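# Seat the kettle upright on its base stud

## Task

Place the kettle standing upright on its base so that the base's stud sits within the ring on the kettle's underside. This only counts if the kettle stays there without the robot holding or supporting it.

## Robot and tools

Robot: a single custom arm with one parallel gripper. It has six joints (waist, shoulder, elbow, forearm roll, wrist pitch, wrist roll). The upper arm is 406 mm and the forearm 456 mm, with the forearm offset 150 mm sideways from the elbow axis. Joint ranges in rad: waist -6.283..6.283, shoulder -2.304..2.304, elbow -4.224..0.061, forearm roll -6.283..6.283, wrist pitch -2.164..2.164, wrist roll -6.283..6.283. The elbow never fully straightens, and reported hand positions get less accurate far from the base.

Frames: every number is in the scene frame. Its origin is on the table surface under the arm's base, +z is up, and +y lies to the left when facing along +x. The base itself may be slightly tilted. Positions are in metres; orientations are quaternions written w first (qw, qx, qy, qz). In the gripper's own frame the fingers point along +z and close along y. end_effector_position is the spot between the pads when closed, roughly 2 cm short of the fingertips; closing pushes the tips about 10 mm further along +z.

A row is 8 numbers: x, y, z, qw, qx, qy, qz, opening. x, y, z and the quaternion form an absolute target pose for the gripper in the scene frame, not an offset. opening ranges from -1 (closed) to +1 (fully open, 0.084 m).

Tools:
- execute_actions(actions): actions is a list of actions; each action is a list of up to 15 rows, one per 1/30 s control step. If fewer than 15 rows are given, the final row repeats to fill the 15 steps. An action is rejected if its target lies more than 0.6 m, along any gripper axis, from where the gripper was when that action began. If any action is malformed, or the first one fails that distance test against the latest reported state, nothing runs at all. An empty list simply returns the current state and images. Repeat the intended quaternion in every row rather than copying the slightly drifted one reported back.
- move(target, speed, blocking): target is a single 8-number row (absolute pose plus opening). The gripper follows a straight path there, rotating the shorter way. speed is the path's top speed in m/s, 0.002 to 0.5 (default 0.25); rotation is capped at twice that value in rad/s. Paths last 0.5 to 10 s and are cut off at 10 s. The opening is applied when the move starts. The path ignores obstacles, and the real hand can lag, deviate or overshoot the speed, most when the arm is stretched out. With blocking=false you get a result after 0.5 s while motion continues; poll with wait(0), and send no other move or execute_actions until a result shows it ended (or call stop). The result adds a "move:" line: done means at rest near target; other endings include off_target, moving, held and fault. limits=paced means the pose was clipped; limits=held means a safety check blocked some steps, after which the arm may lurch faster than requested. The distance to target is also given.
- wait(seconds): 0 to 10 s; the arm keeps its last command and a running move carries on; returns early if that move ends.
- stop(): brakes an active move; needs some distance, more at higher speed. Fingers are not stopped.
- zoom_image(camera, region): magnifies part of a camera's last image; region is [x0, y0, x1, y1] in pixels, top-left origin, at most 504x504. Cameras: cam_head_left, cam_head_right, cam_high, cam_low, cam_wrist, all 672x504, returned in that order.
- finished_scene(scene): closes the current scene, giving its number; irreversible. The robot first holds the last command, and the goal must still hold afterwards. The result reports success and gives the next task. Replying without any tool call ends everything.

Control behaviour: each step, the commanded pose is clamped to within 70 mm and 16 degrees of the measured pose, then damped inverse kinematics drives the joints, favouring position over orientation. Distant targets need several actions; the arm only reaches the last clamped pose, so keep sending the remainder. "Hand target" shows what the controller is heading to. Joint targets move at most 3.14 rad/s, with 0.16 s to accelerate, and all joints arrive together. A "pose unreachable" line means the clearance check (which treats any mount block or post as part of the arm) altered or blocked the command.

Results: the state line shows end_effector_position, end_effector_quat_wxyz, linear and angular velocities, and grip_measured (actual finger opening on the command scale).

Gripping: to hold something, command an opening well below grip_measured; the lower, the tighter, up to about 24 N per pad for objects up to about 6 cm wide. Fast closing can squeeze too hard and even spring the fingers open. Sending back the measured value gives a light hold that weakens for wider parts. Expect occasional brief pulls on a held object, so grip firmly.

Cautions: contact torque reaching a joint's limit (waist 53.4, shoulder 53.4, elbow 44.5, forearm roll 24, wrist pitch 16.9, wrist roll 16.9 N m, including held weight) triggers a fault: the arm backs off, freezes 10 s and drops the rest of the call. Impacts get harder with speed and with targets set deeper past the contact. A blocked arm keeps pushing until commanded otherwise. Holding loads heats motors: a MOTOR HOT warning appears from 65 °C and at 80 °C the brakes engage (OVER-TEMPERATURE FAULT); some heat carries into the next scene. The simulation keeps running while you deliberate, with the last command held. Do not drop, slam or push things hard, and never let anything leave the table. Prefer quick, smooth, low-effort motion without stops.

Each tool is called after ">>>" by a JSON object that holds its "name" and its "arguments".

## Session

>>> {"name": "execute_actions", "arguments": {"actions": []}}

Scene clock: 0.00 s.
end_effector_position=(+0.3221, +0.2900, +0.2085) grip_measured=+1.00 end_effector_quat_wxyz=(+0.017, -0.378, +0.926, -0.004) end_effector_velocity=(-0.000, +0.000, -0.000) end_effector_angular_velocity=(+0.000, -0.000, +0.002)
Joint positions: [ 0.536  0.493 -0.301  0.256 -0.355  2.783  0.084]
Joint velocities: [ 0.001  0.     0.    -0.     0.    -0.001 -0.   ]
Motor temperatures (°C, as the motors report them): [25 28 28 30 35 32]
Hand target: +0.322, +0.290, +0.208; +0.017, -0.378, +0.926, -0.004

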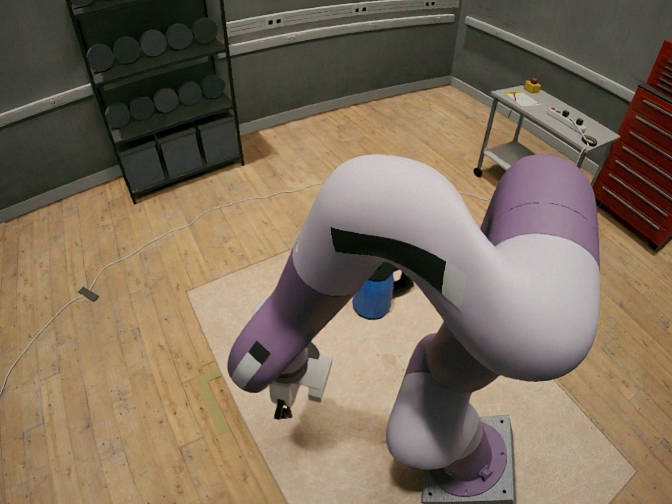

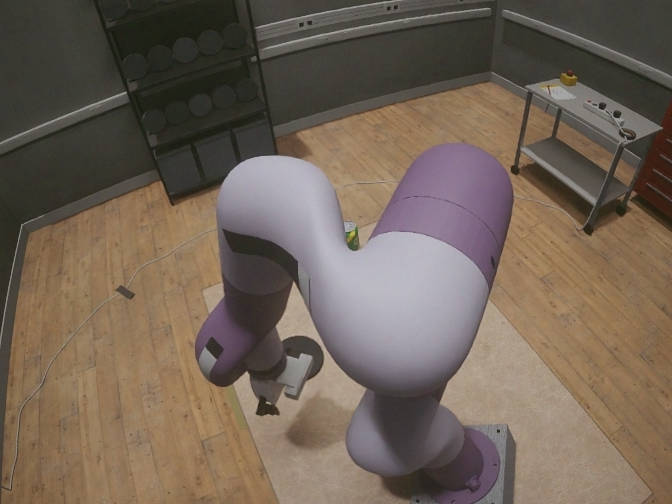

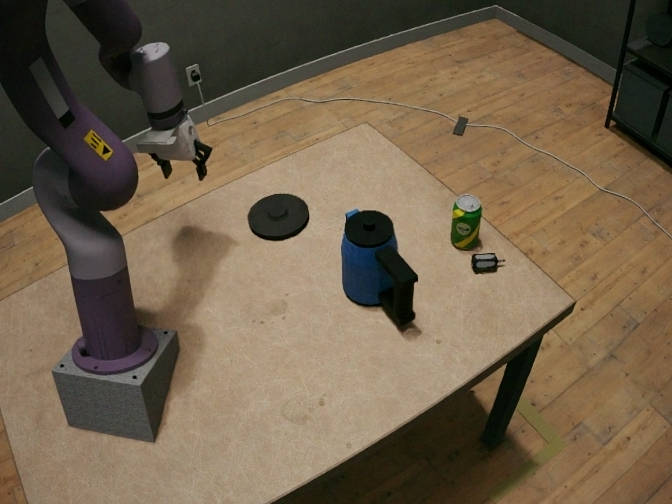

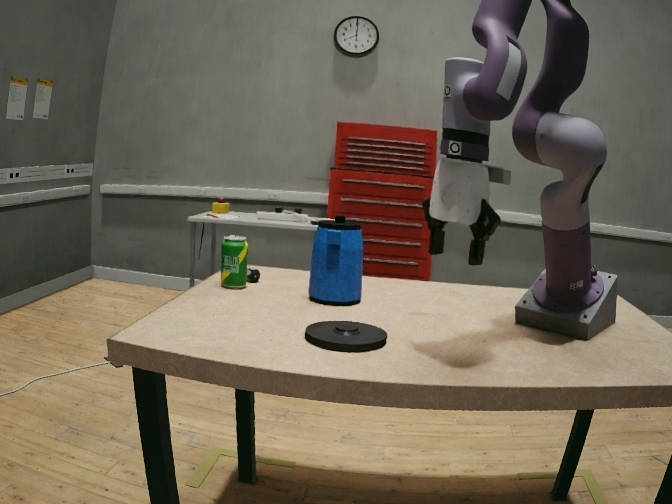

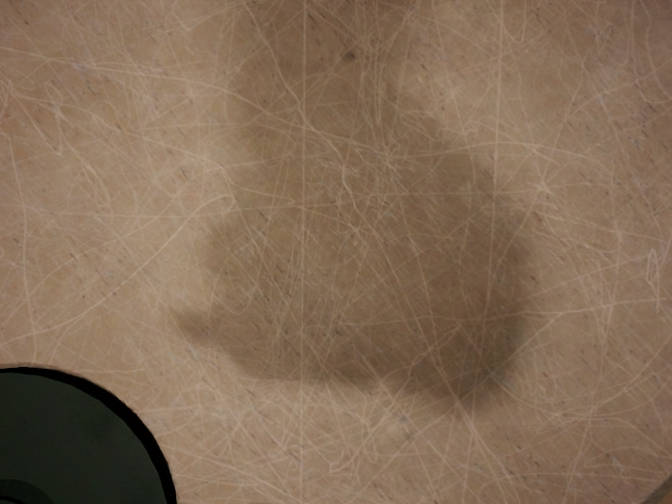

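>>> {"name": "move", "arguments": {"target": [0.40, 0.15, 0.45, 0.0, 0.0, 1.0, 0.0, 1.0]}}

Scene clock: 10.40 s.
end_effector_position=(+0.3991, +0.1496, +0.4503) grip_measured=+1.00 end_effector_quat_wxyz=(+0.001, -0.002, +1.000, -0.001) end_effector_velocity=(+0.001, -0.001, +0.002) end_effector_angular_velocity=(+0.001, -0.000, -0.003)
Joint positions: [-0.419  0.669 -0.633  0.436 -1.174  2.67   0.084]
Joint velocities: [-0.007 -0.003 -0.004  0.001 -0.004 -0.003 -0.   ]
Motor temperatures (°C, as the motors report them): [25 28 28 30 35 32]
Hand target: +0.399, +0.149, +0.451; +0.001, -0.001, +1.000, -0.001
Off the commanded pose: 0.001 m, 0 deg.
move: done

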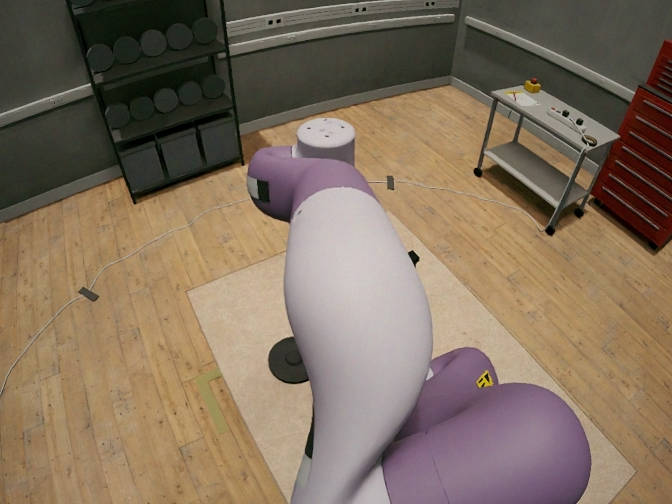

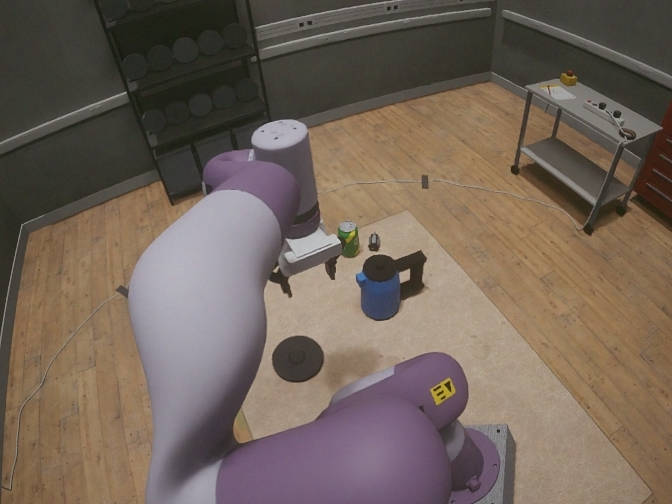

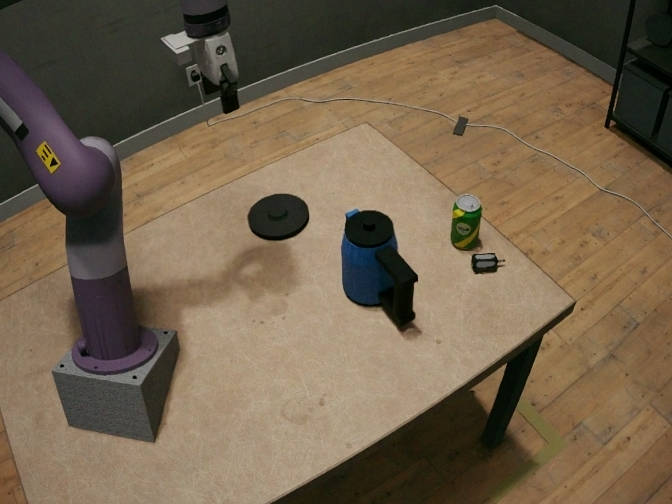

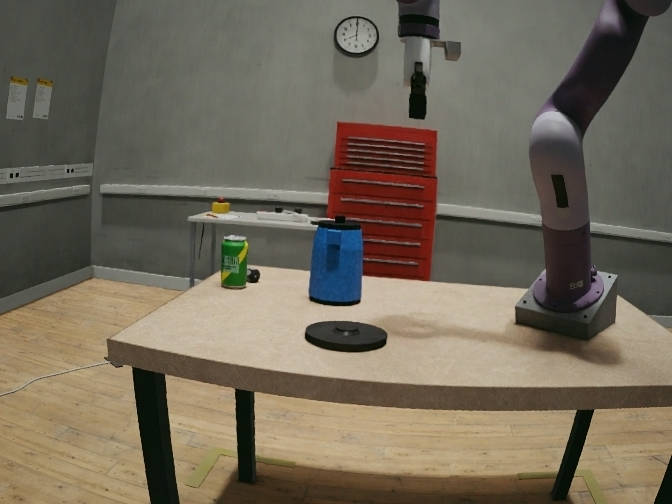

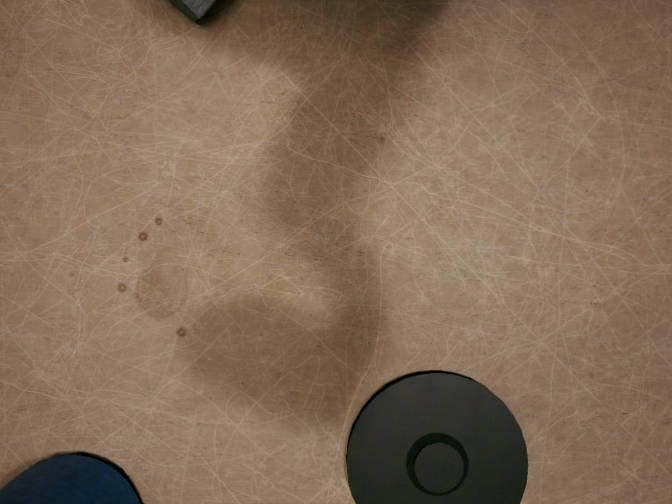

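>>> {"name": "move", "arguments": {"target": [0.55, 0.10, 0.45, 0.0, 0.0, 1.0, 0.0, 1.0]}}

Scene clock: 15.77 s.
end_effector_position=(+0.5498, +0.0996, +0.4504) grip_measured=+1.00 end_effector_quat_wxyz=(+0.000, +0.000, +1.000, -0.000) end_effector_velocity=(+0.002, -0.000, -0.001) end_effector_angular_velocity=(+0.001, +0.001, -0.000)
Joint positions: [-0.431  0.234 -0.959  0.461 -1.082  2.609  0.084]
Joint velocities: [ 0.001 -0.006 -0.004  0.     0.001  0.    -0.   ]
Motor temperatures (°C, as the motors report them): [25 28 28 30 35 32]
Hand target: +0.550, +0.100, +0.450; +0.000, +0.000, +1.000, -0.000
Off the commanded pose: 0.001 m, 0 deg.
move: done

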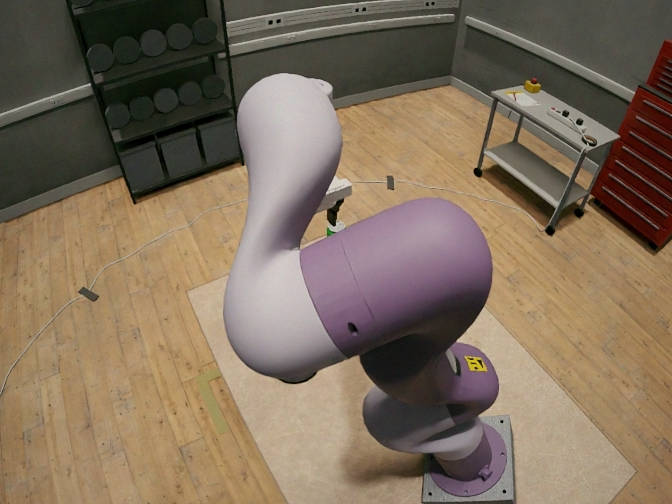

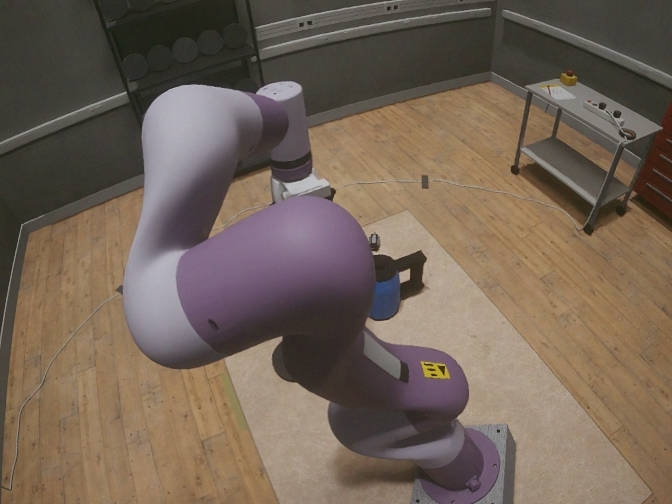

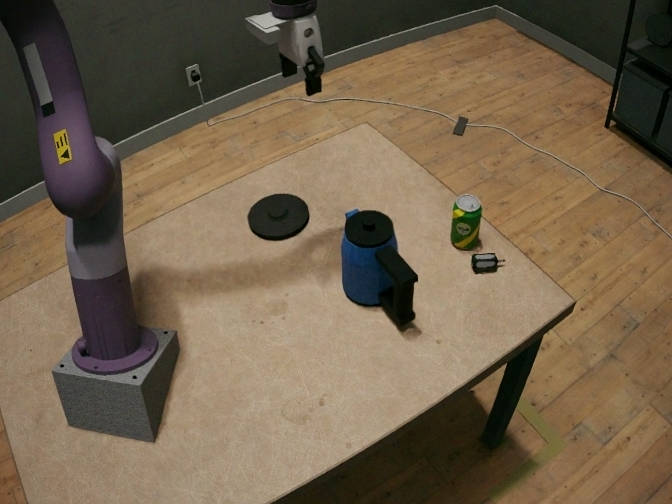

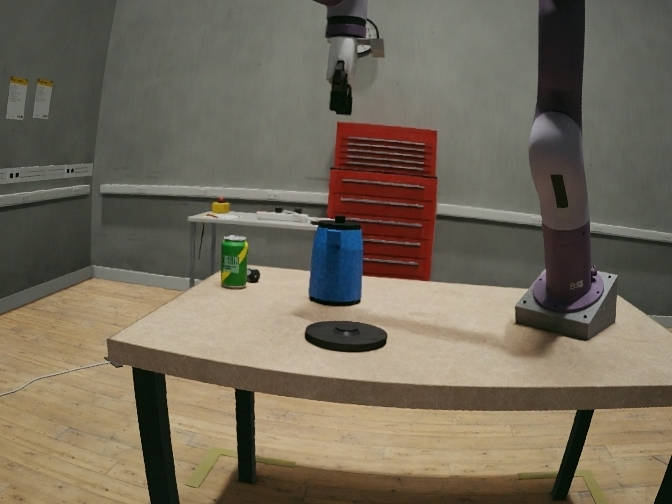

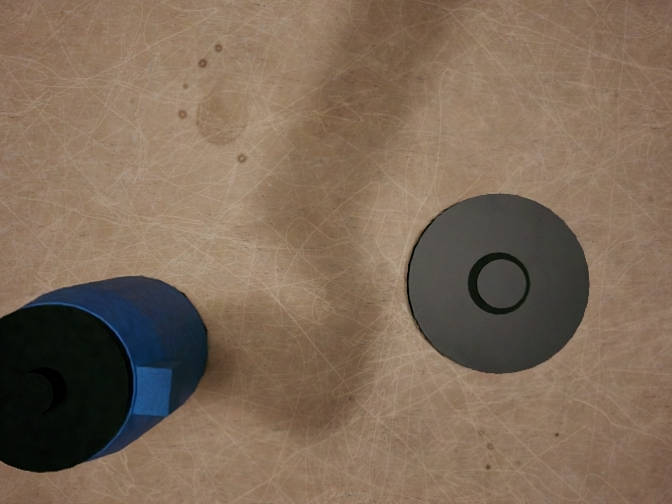

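>>> {"name": "move", "arguments": {"target": [0.63, -0.10, 0.45, 0.0, 0.0, 1.0, 0.0, 1.0]}}

>>> {"name": "zoom_image", "arguments": {"camera": "cam_high", "region": [300, 180, 460, 340]}}

Scene clock: 46.97 s.
end_effector_position=(+0.6296, -0.1002, +0.4505) grip_measured=+1.00 end_effector_quat_wxyz=(+0.000, -0.000, +1.000, -0.001) end_effector_velocity=(+0.000, -0.003, -0.001) end_effector_angular_velocity=(+0.001, +0.002, -0.002)
Joint positions: [-0.713 -0.19  -1.285  0.483 -1.111  2.303  0.084]
Joint velocities: [-0.003 -0.007 -0.005 -0.001 -0.001 -0.001  0.   ]
Motor temperatures (°C, as the motors report them): [25 28 29 30 35 32]
Hand target: +0.630, -0.101, +0.450; +0.000, -0.000, +1.000, -0.001
Off the commanded pose: 0.001 m, 0 deg.
move: done

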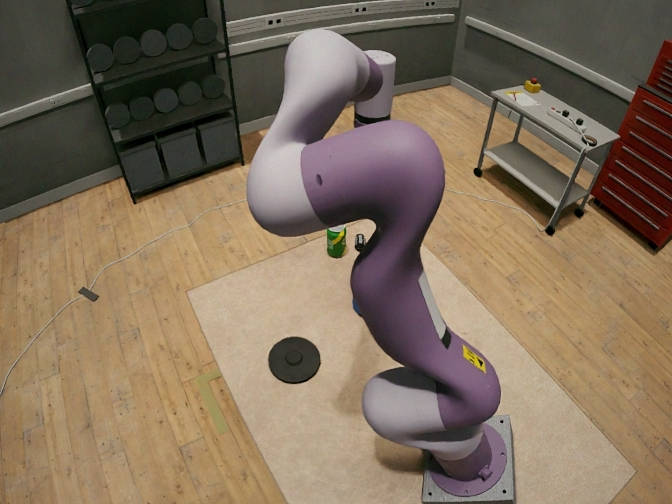

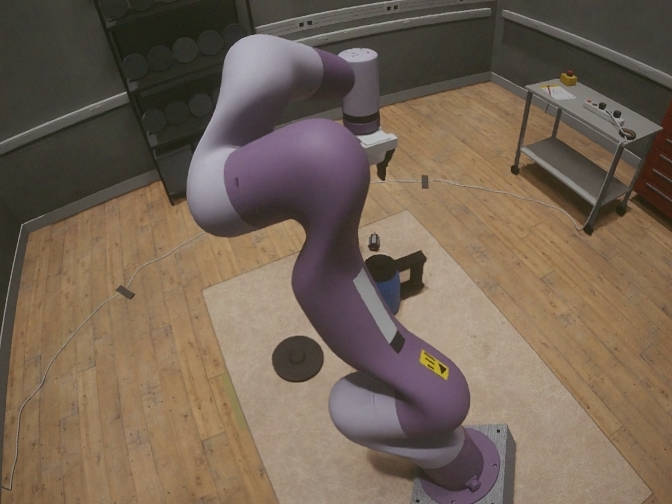

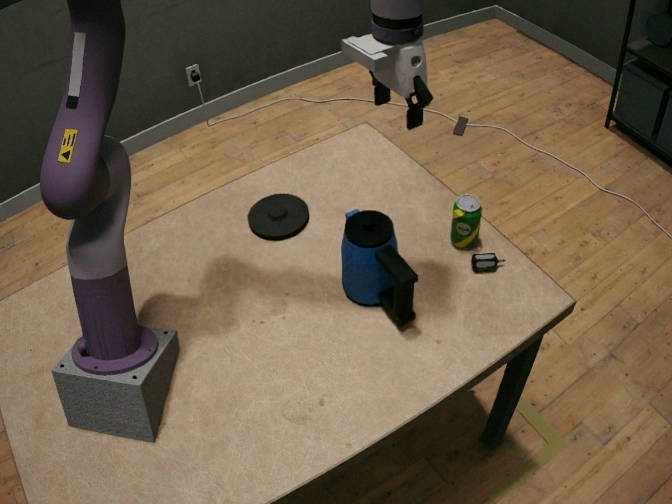

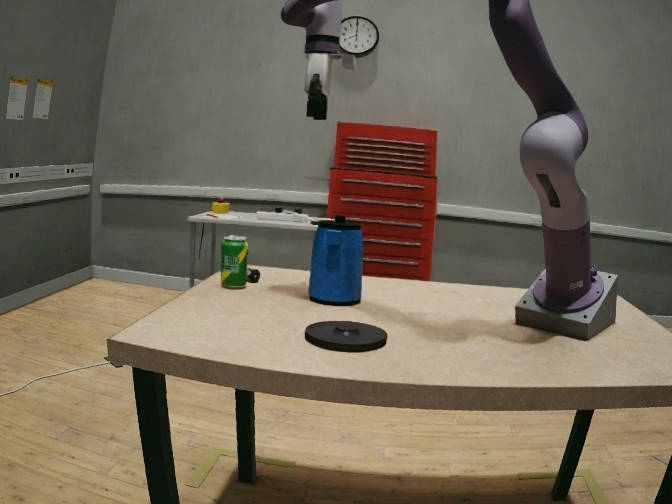

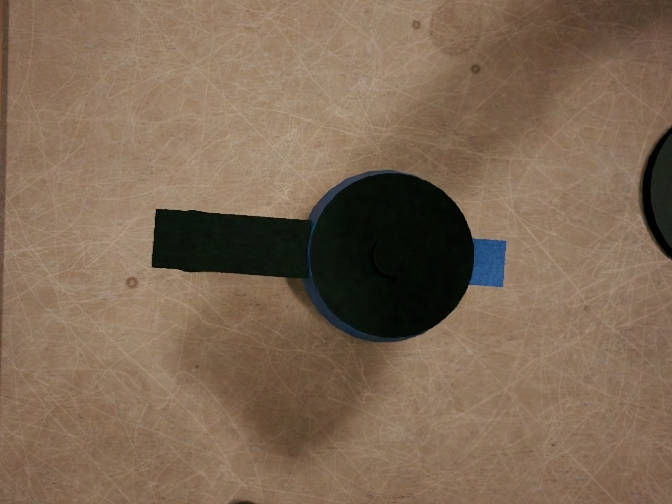

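Region (300, 180, 460, 340) of cam_high's 672x504 image, scaled by 3.150, with more detail than that image has.

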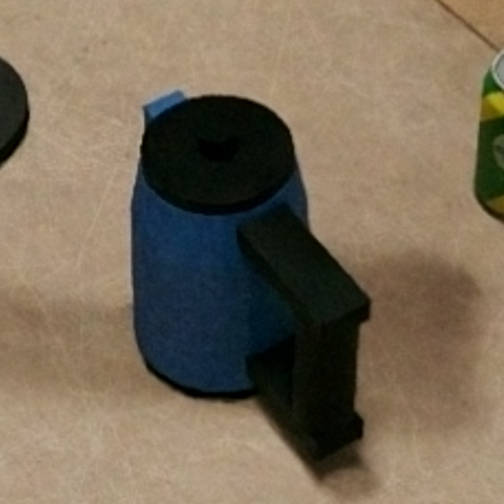

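>>> {"name": "move", "arguments": {"target": [0.55, -0.14, 0.40, 0.0, 0.7236, 0.6903, 0.0, 1.0], "speed": 0.4}}

Scene clock: 115.60 s.
end_effector_position=(+0.5502, -0.1402, +0.3999) grip_measured=+1.00 end_effector_quat_wxyz=(+0.000, +0.723, +0.691, -0.000) end_effector_velocity=(-0.001, +0.000, -0.001) end_effector_angular_velocity=(-0.000, +0.002, -0.010)
Joint positions: [-0.811 -0.15  -1.067  0.521 -0.995  3.738  0.084]
Joint velocities: [ 0.001  0.     0.001 -0.002  0.001  0.011  0.   ]
Motor temperatures (°C, as the motors report them): [25 28 29 30 35 32]
Hand target: +0.550, -0.140, +0.400; +0.000, +0.724, +0.690, -0.000
Off the commanded pose: 0.000 m, 0 deg.
move: done

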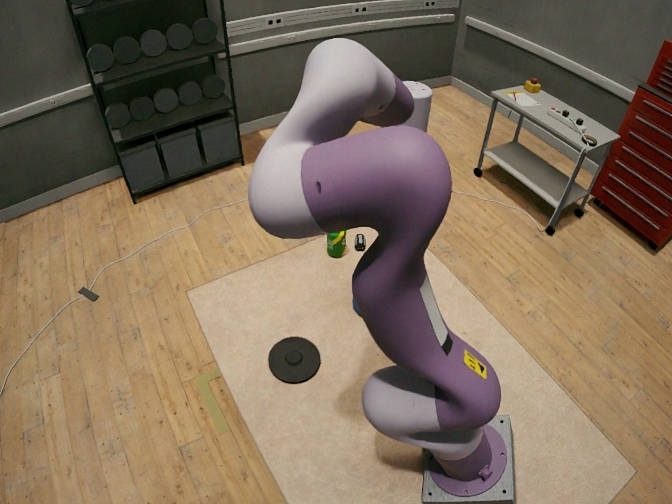

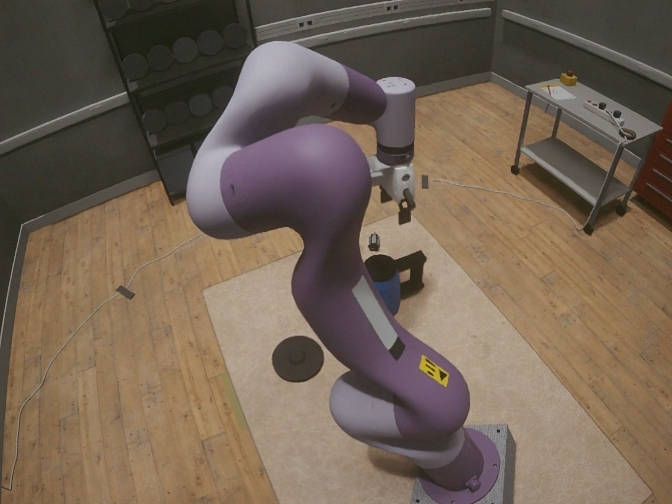

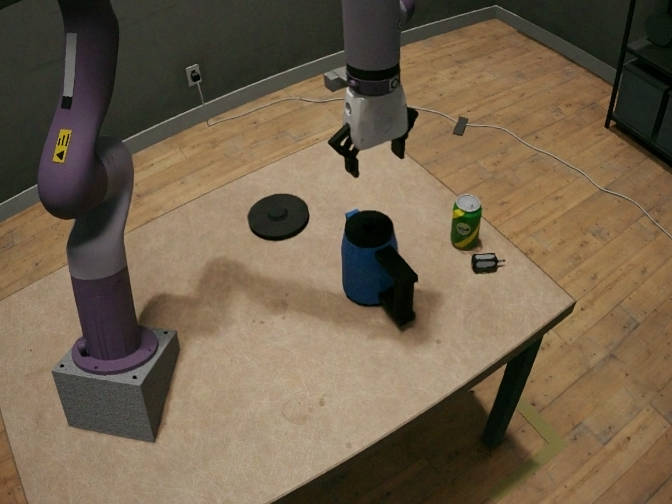

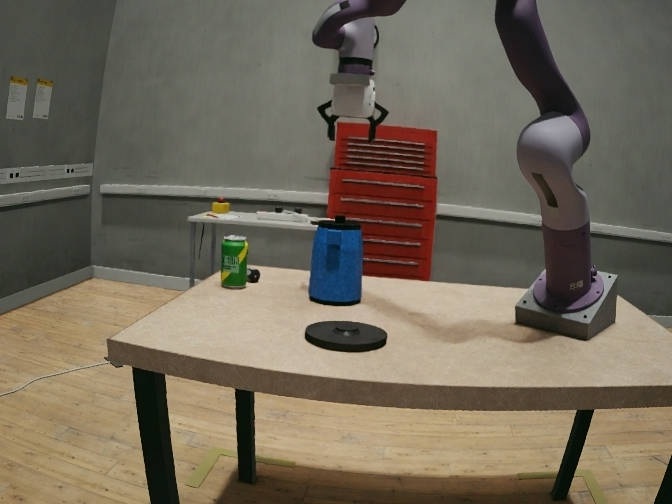

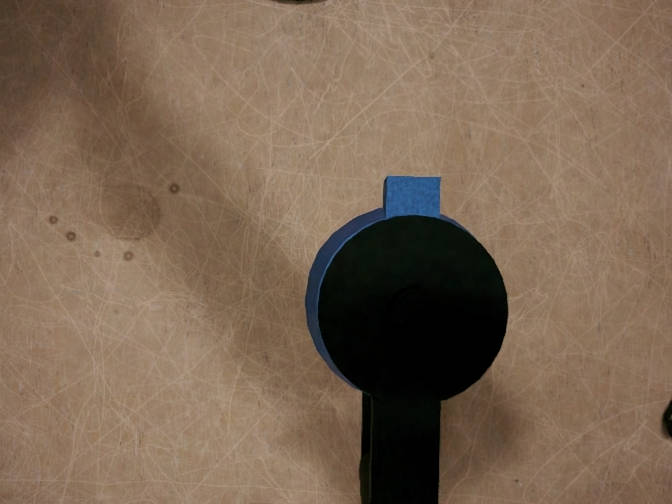

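>>> {"name": "move", "arguments": {"target": [0.557, -0.171, 0.20, 0.0, 0.7236, 0.6903, 0.0, 1.0], "speed": 0.25}}

>>> {"name": "zoom_image", "arguments": {"camera": "cam_high", "region": [300, 150, 480, 330]}}

>>> {"name": "zoom_image", "arguments": {"camera": "cam_head_right", "region": [330, 180, 480, 330]}}

Scene clock: 140.23 s.
end_effector_position=(+0.5576, -0.1717, +0.2003) grip_measured=+1.00 end_effector_quat_wxyz=(+0.000, +0.724, +0.690, -0.000) end_effector_velocity=(-0.001, -0.000, -0.003) end_effector_angular_velocity=(+0.002, +0.001, -0.003)
Joint positions: [-0.688 -0.451 -0.997  0.76  -0.648  3.528  0.084]
Joint velocities: [ 0.    -0.006  0.001  0.006  0.002 -0.005  0.   ]
Motor temperatures (°C, as the motors report them): [25 28 29 30 35 32]
Hand target: +0.557, -0.172, +0.200; +0.000, +0.724, +0.690, -0.000
Off the commanded pose: 0.001 m, 0 deg.
move: done

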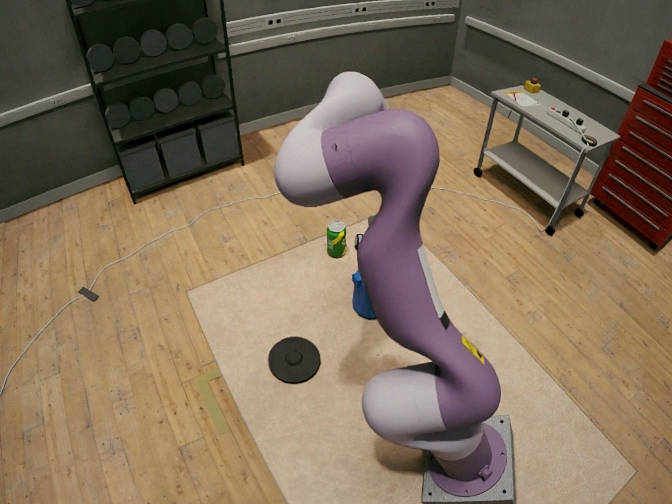

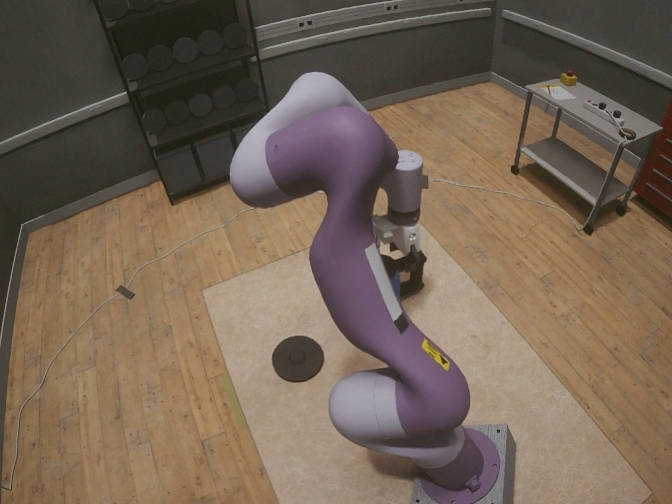

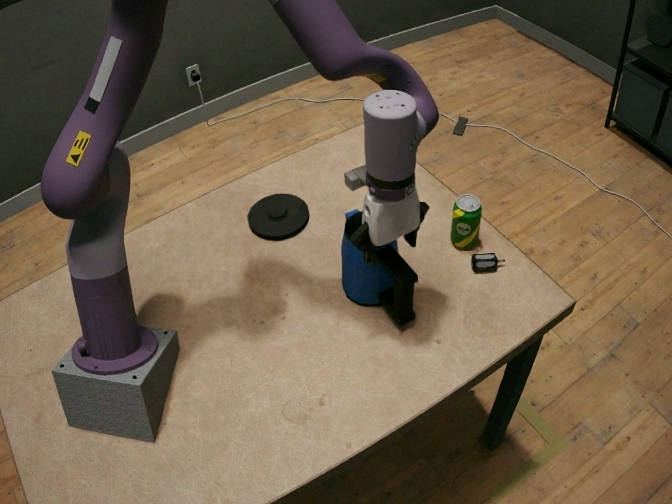

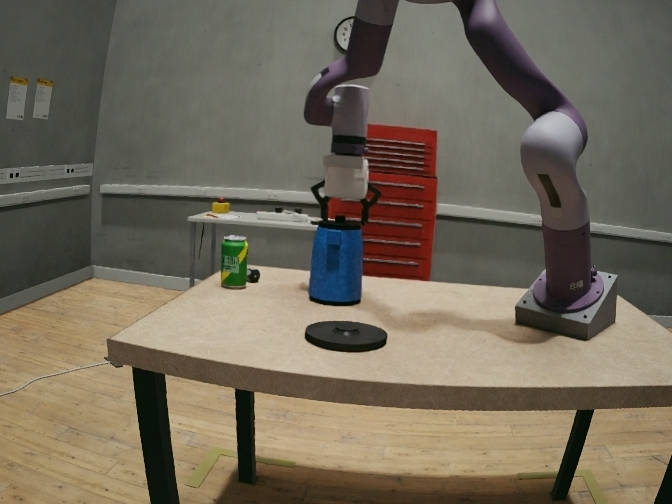

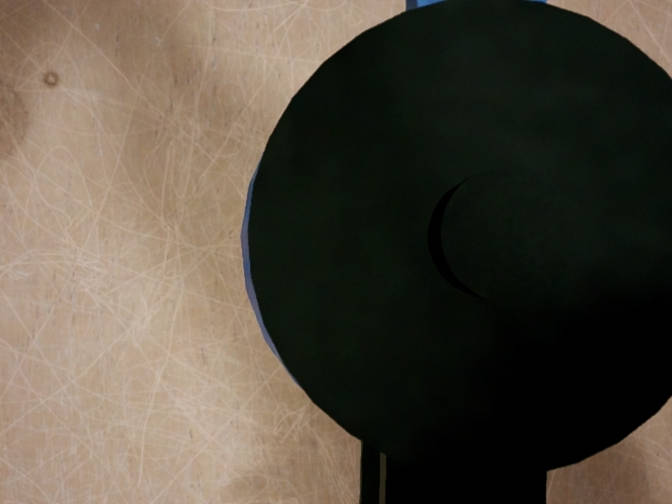

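Region (300, 150, 480, 330) of cam_high's 672x504 image, scaled by 2.800, with more detail than that image has.

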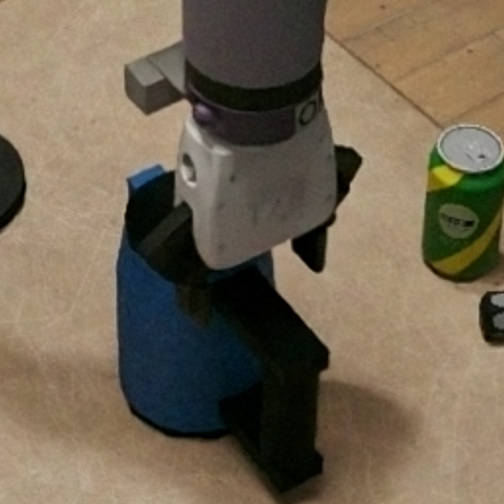

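Region (330, 180, 480, 330) of cam_head_right's 672x504 image, scaled by 3.360, with more detail than that image has.

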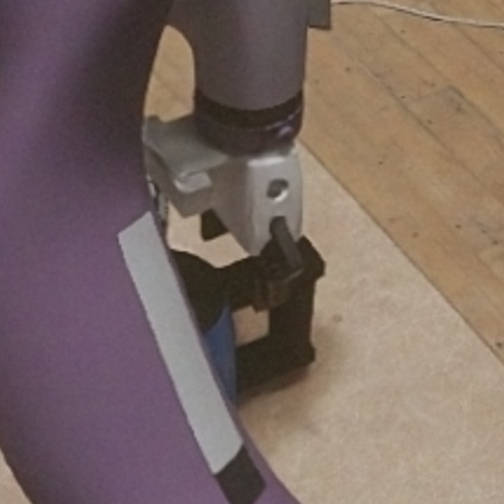

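>>> {"name": "move", "arguments": {"target": [0.557, -0.171, 0.15, 0.0, 0.7236, 0.6903, 0.0, 1.0], "speed": 0.08}}

>>> {"name": "zoom_image", "arguments": {"camera": "cam_high", "region": [300, 150, 480, 330]}}

>>> {"name": "zoom_image", "arguments": {"camera": "cam_low", "region": [270, 150, 420, 310]}}

Scene clock: 157.80 s.
end_effector_position=(+0.5572, -0.1712, +0.1502) grip_measured=+1.00 end_effector_quat_wxyz=(+0.000, +0.724, +0.690, -0.000) end_effector_velocity=(+0.000, +0.000, -0.002) end_effector_angular_velocity=(+0.001, -0.000, -0.001)
Joint positions: [-0.649 -0.533 -0.995  0.863 -0.577  3.443  0.084]
Joint velocities: [ 0.002 -0.003 -0.     0.005  0.002 -0.003 -0.   ]
Motor temperatures (°C, as the motors report them): [25 29 29 30 35 32]
Hand target: +0.557, -0.171, +0.150; +0.000, +0.724, +0.690, -0.000
Off the commanded pose: 0.000 m, 0 deg.
move: done

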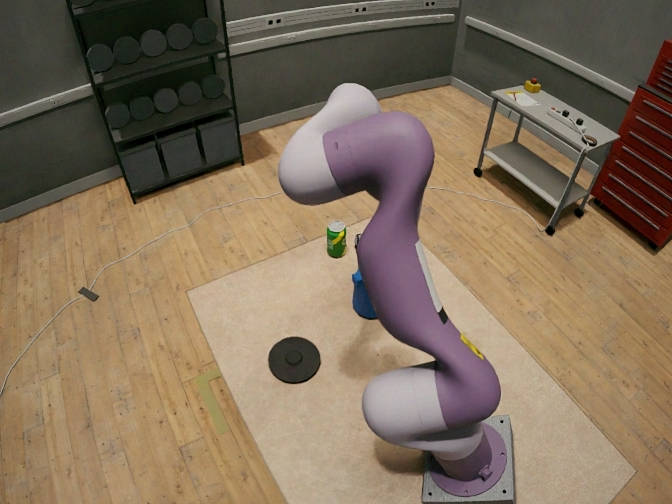

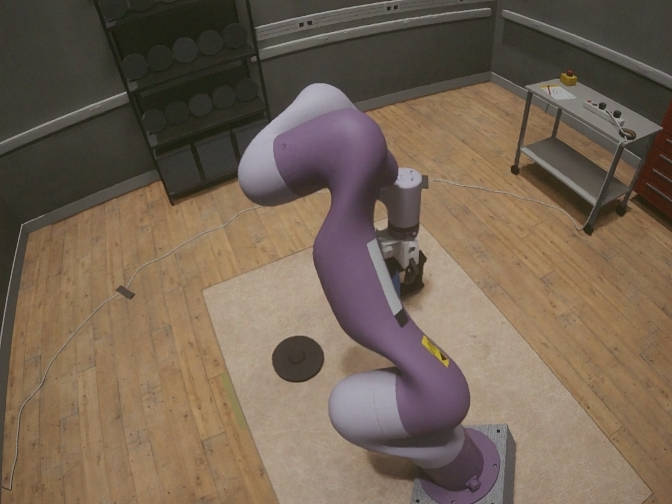

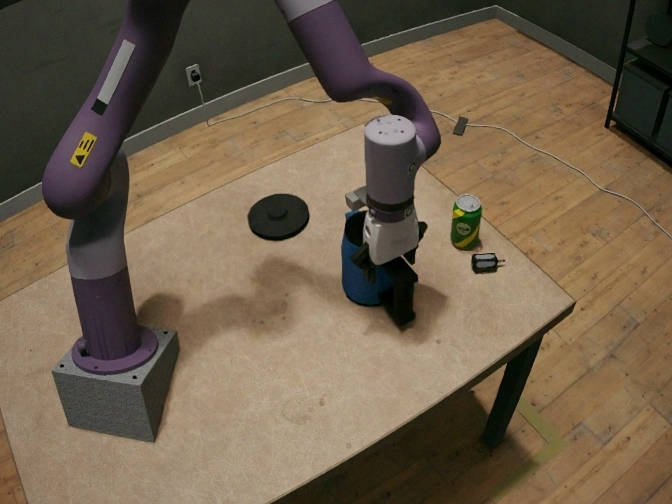

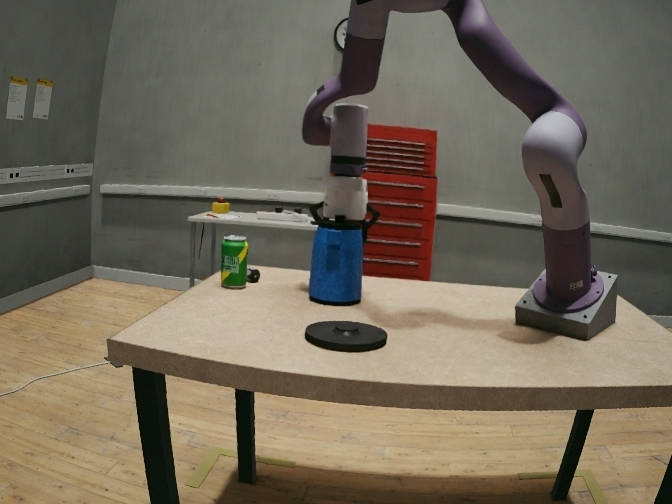

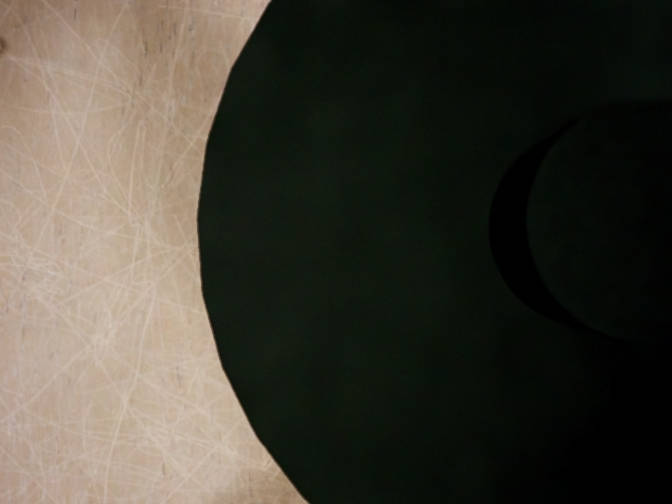

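Region (300, 150, 480, 330) of cam_high's 672x504 image, scaled by 2.800, with more detail than that image has.

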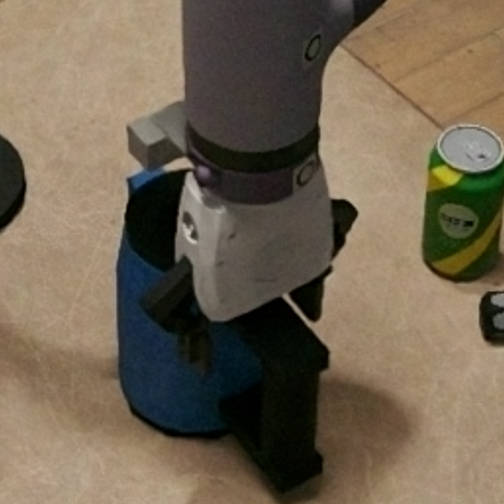

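Region (270, 150, 420, 310) of cam_low's 672x504 image, scaled by 3.150, with more detail than that image has; it fills the left 472 columns of this view, and the rest is white.

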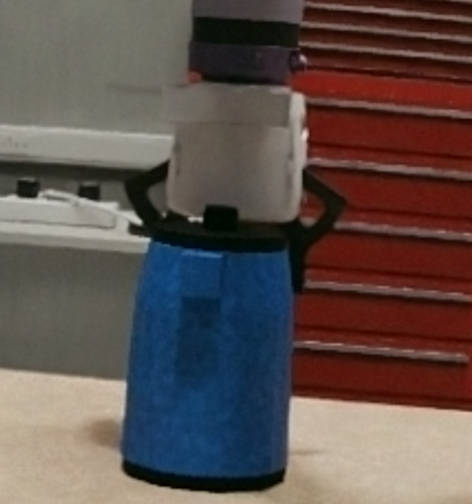

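>>> {"name": "execute_actions", "arguments": {"actions": [[[0.557,-0.171,0.15,0,0.7236,0.6903,0,0.8],[0.557,-0.171,0.15,0,0.7236,0.6903,0,0.7],[0.557,-0.171,0.15,0,0.7236,0.6903,0,0.6],[0.557,-0.171,0.15,0,0.7236,0.6903,0,0.5],[0.557,-0.171,0.15,0,0.7236,0.6903,0,0.4],[0.557,-0.171,0.15,0,0.7236,0.6903,0,0.3],[0.557,-0.171,0.15,0,0.7236,0.6903,0,0.2],[0.557,-0.171,0.15,0,0.7236,0.6903,0,0.15],[0.557,-0.171,0.15,0,0.7236,0.6903,0,0.1],[0.557,-0.171,0.15,0,0.7236,0.6903,0,0.05],[0.557,-0.171,0.15,0,0.7236,0.6903,0,0.0],[0.557,-0.171,0.15,0,0.7236,0.6903,0,-0.05],[0.557,-0.171,0.15,0,0.7236,0.6903,0,-0.1],[0.557,-0.171,0.15,0,0.7236,0.6903,0,-0.15],[0.557,-0.171,0.15,0,0.7236,0.6903,0,-0.2]],[[0.557,-0.171,0.15,0,0.7236,0.6903,0,-0.3],[0.557,-0.171,0.15,0,0.7236,0.6903,0,-0.4],[0.557,-0.171,0.15,0,0.7236,0.6903,0,-0.5],[0.557,-0.171,0.15,0,0.7236,0.6903,0,-0.6],[0.557,-0.171,0.15,0,0.7236,0.6903,0,-0.8],[0.557,-0.171,0.15,0,0.7236,0.6903,0,-1.0]]]}}

Scene clock: 173.07 s.
end_effector_position=(+0.5570, -0.1710, +0.1500) grip_measured=-0.20 end_effector_quat_wxyz=(+0.000, +0.724, +0.690, -0.000) end_effector_velocity=(+0.000, +0.000, -0.000) end_effector_angular_velocity=(-0.000, +0.000, +0.000)
Joint positions: [-0.649 -0.533 -0.994  0.864 -0.576  3.443  0.035]
Joint velocities: [0. 0. 0. 0. 0. 0. 0.]
Motor temperatures (°C, as the motors report them): [25 29 29 30 35 32]
Hand target: +0.557, -0.171, +0.150; -0.000, +0.724, +0.690, +0.000
Off the commanded pose: 0.000 m, 0 deg.

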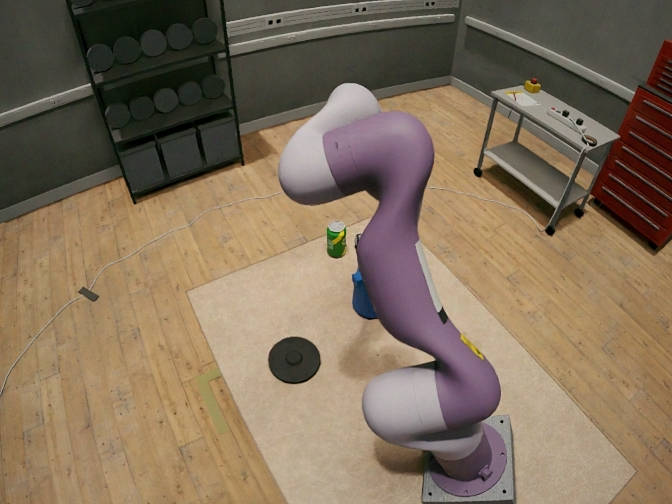

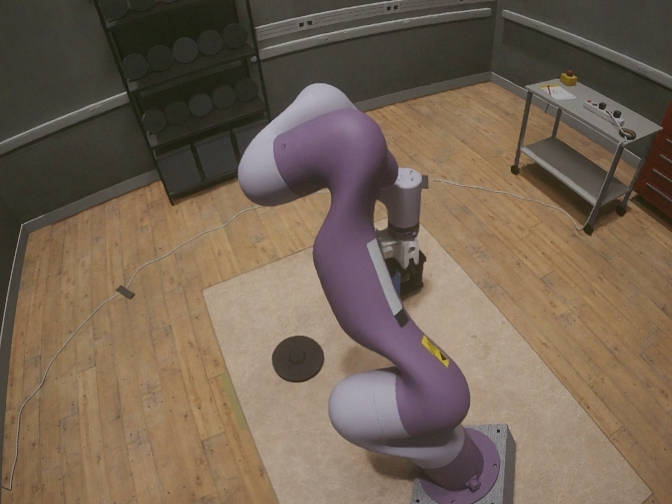

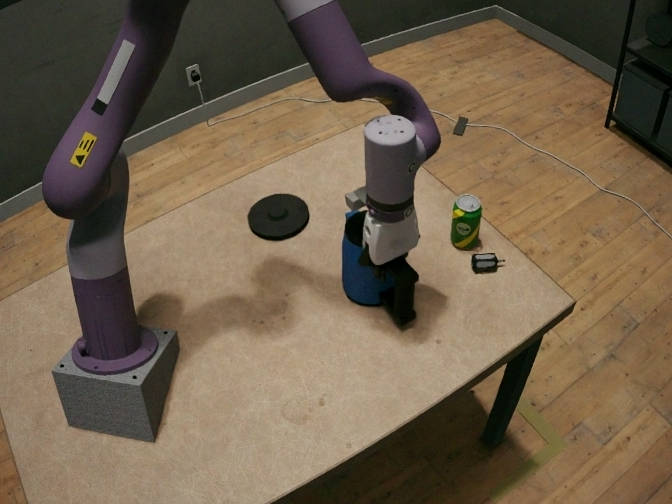

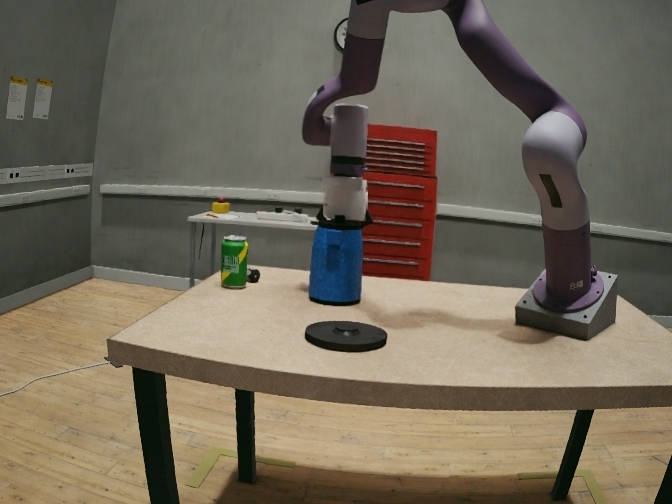

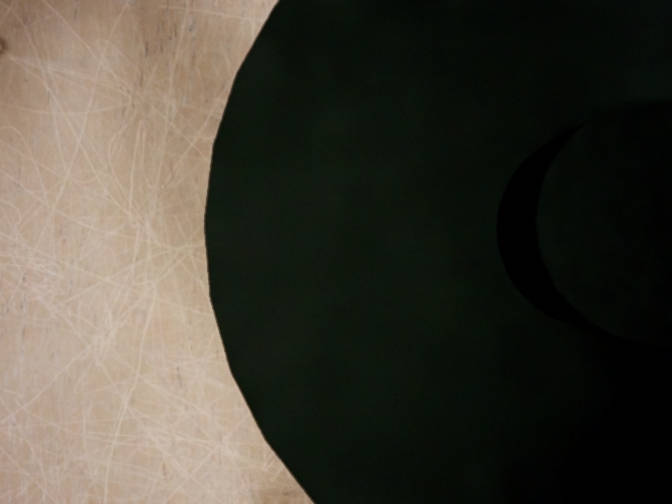

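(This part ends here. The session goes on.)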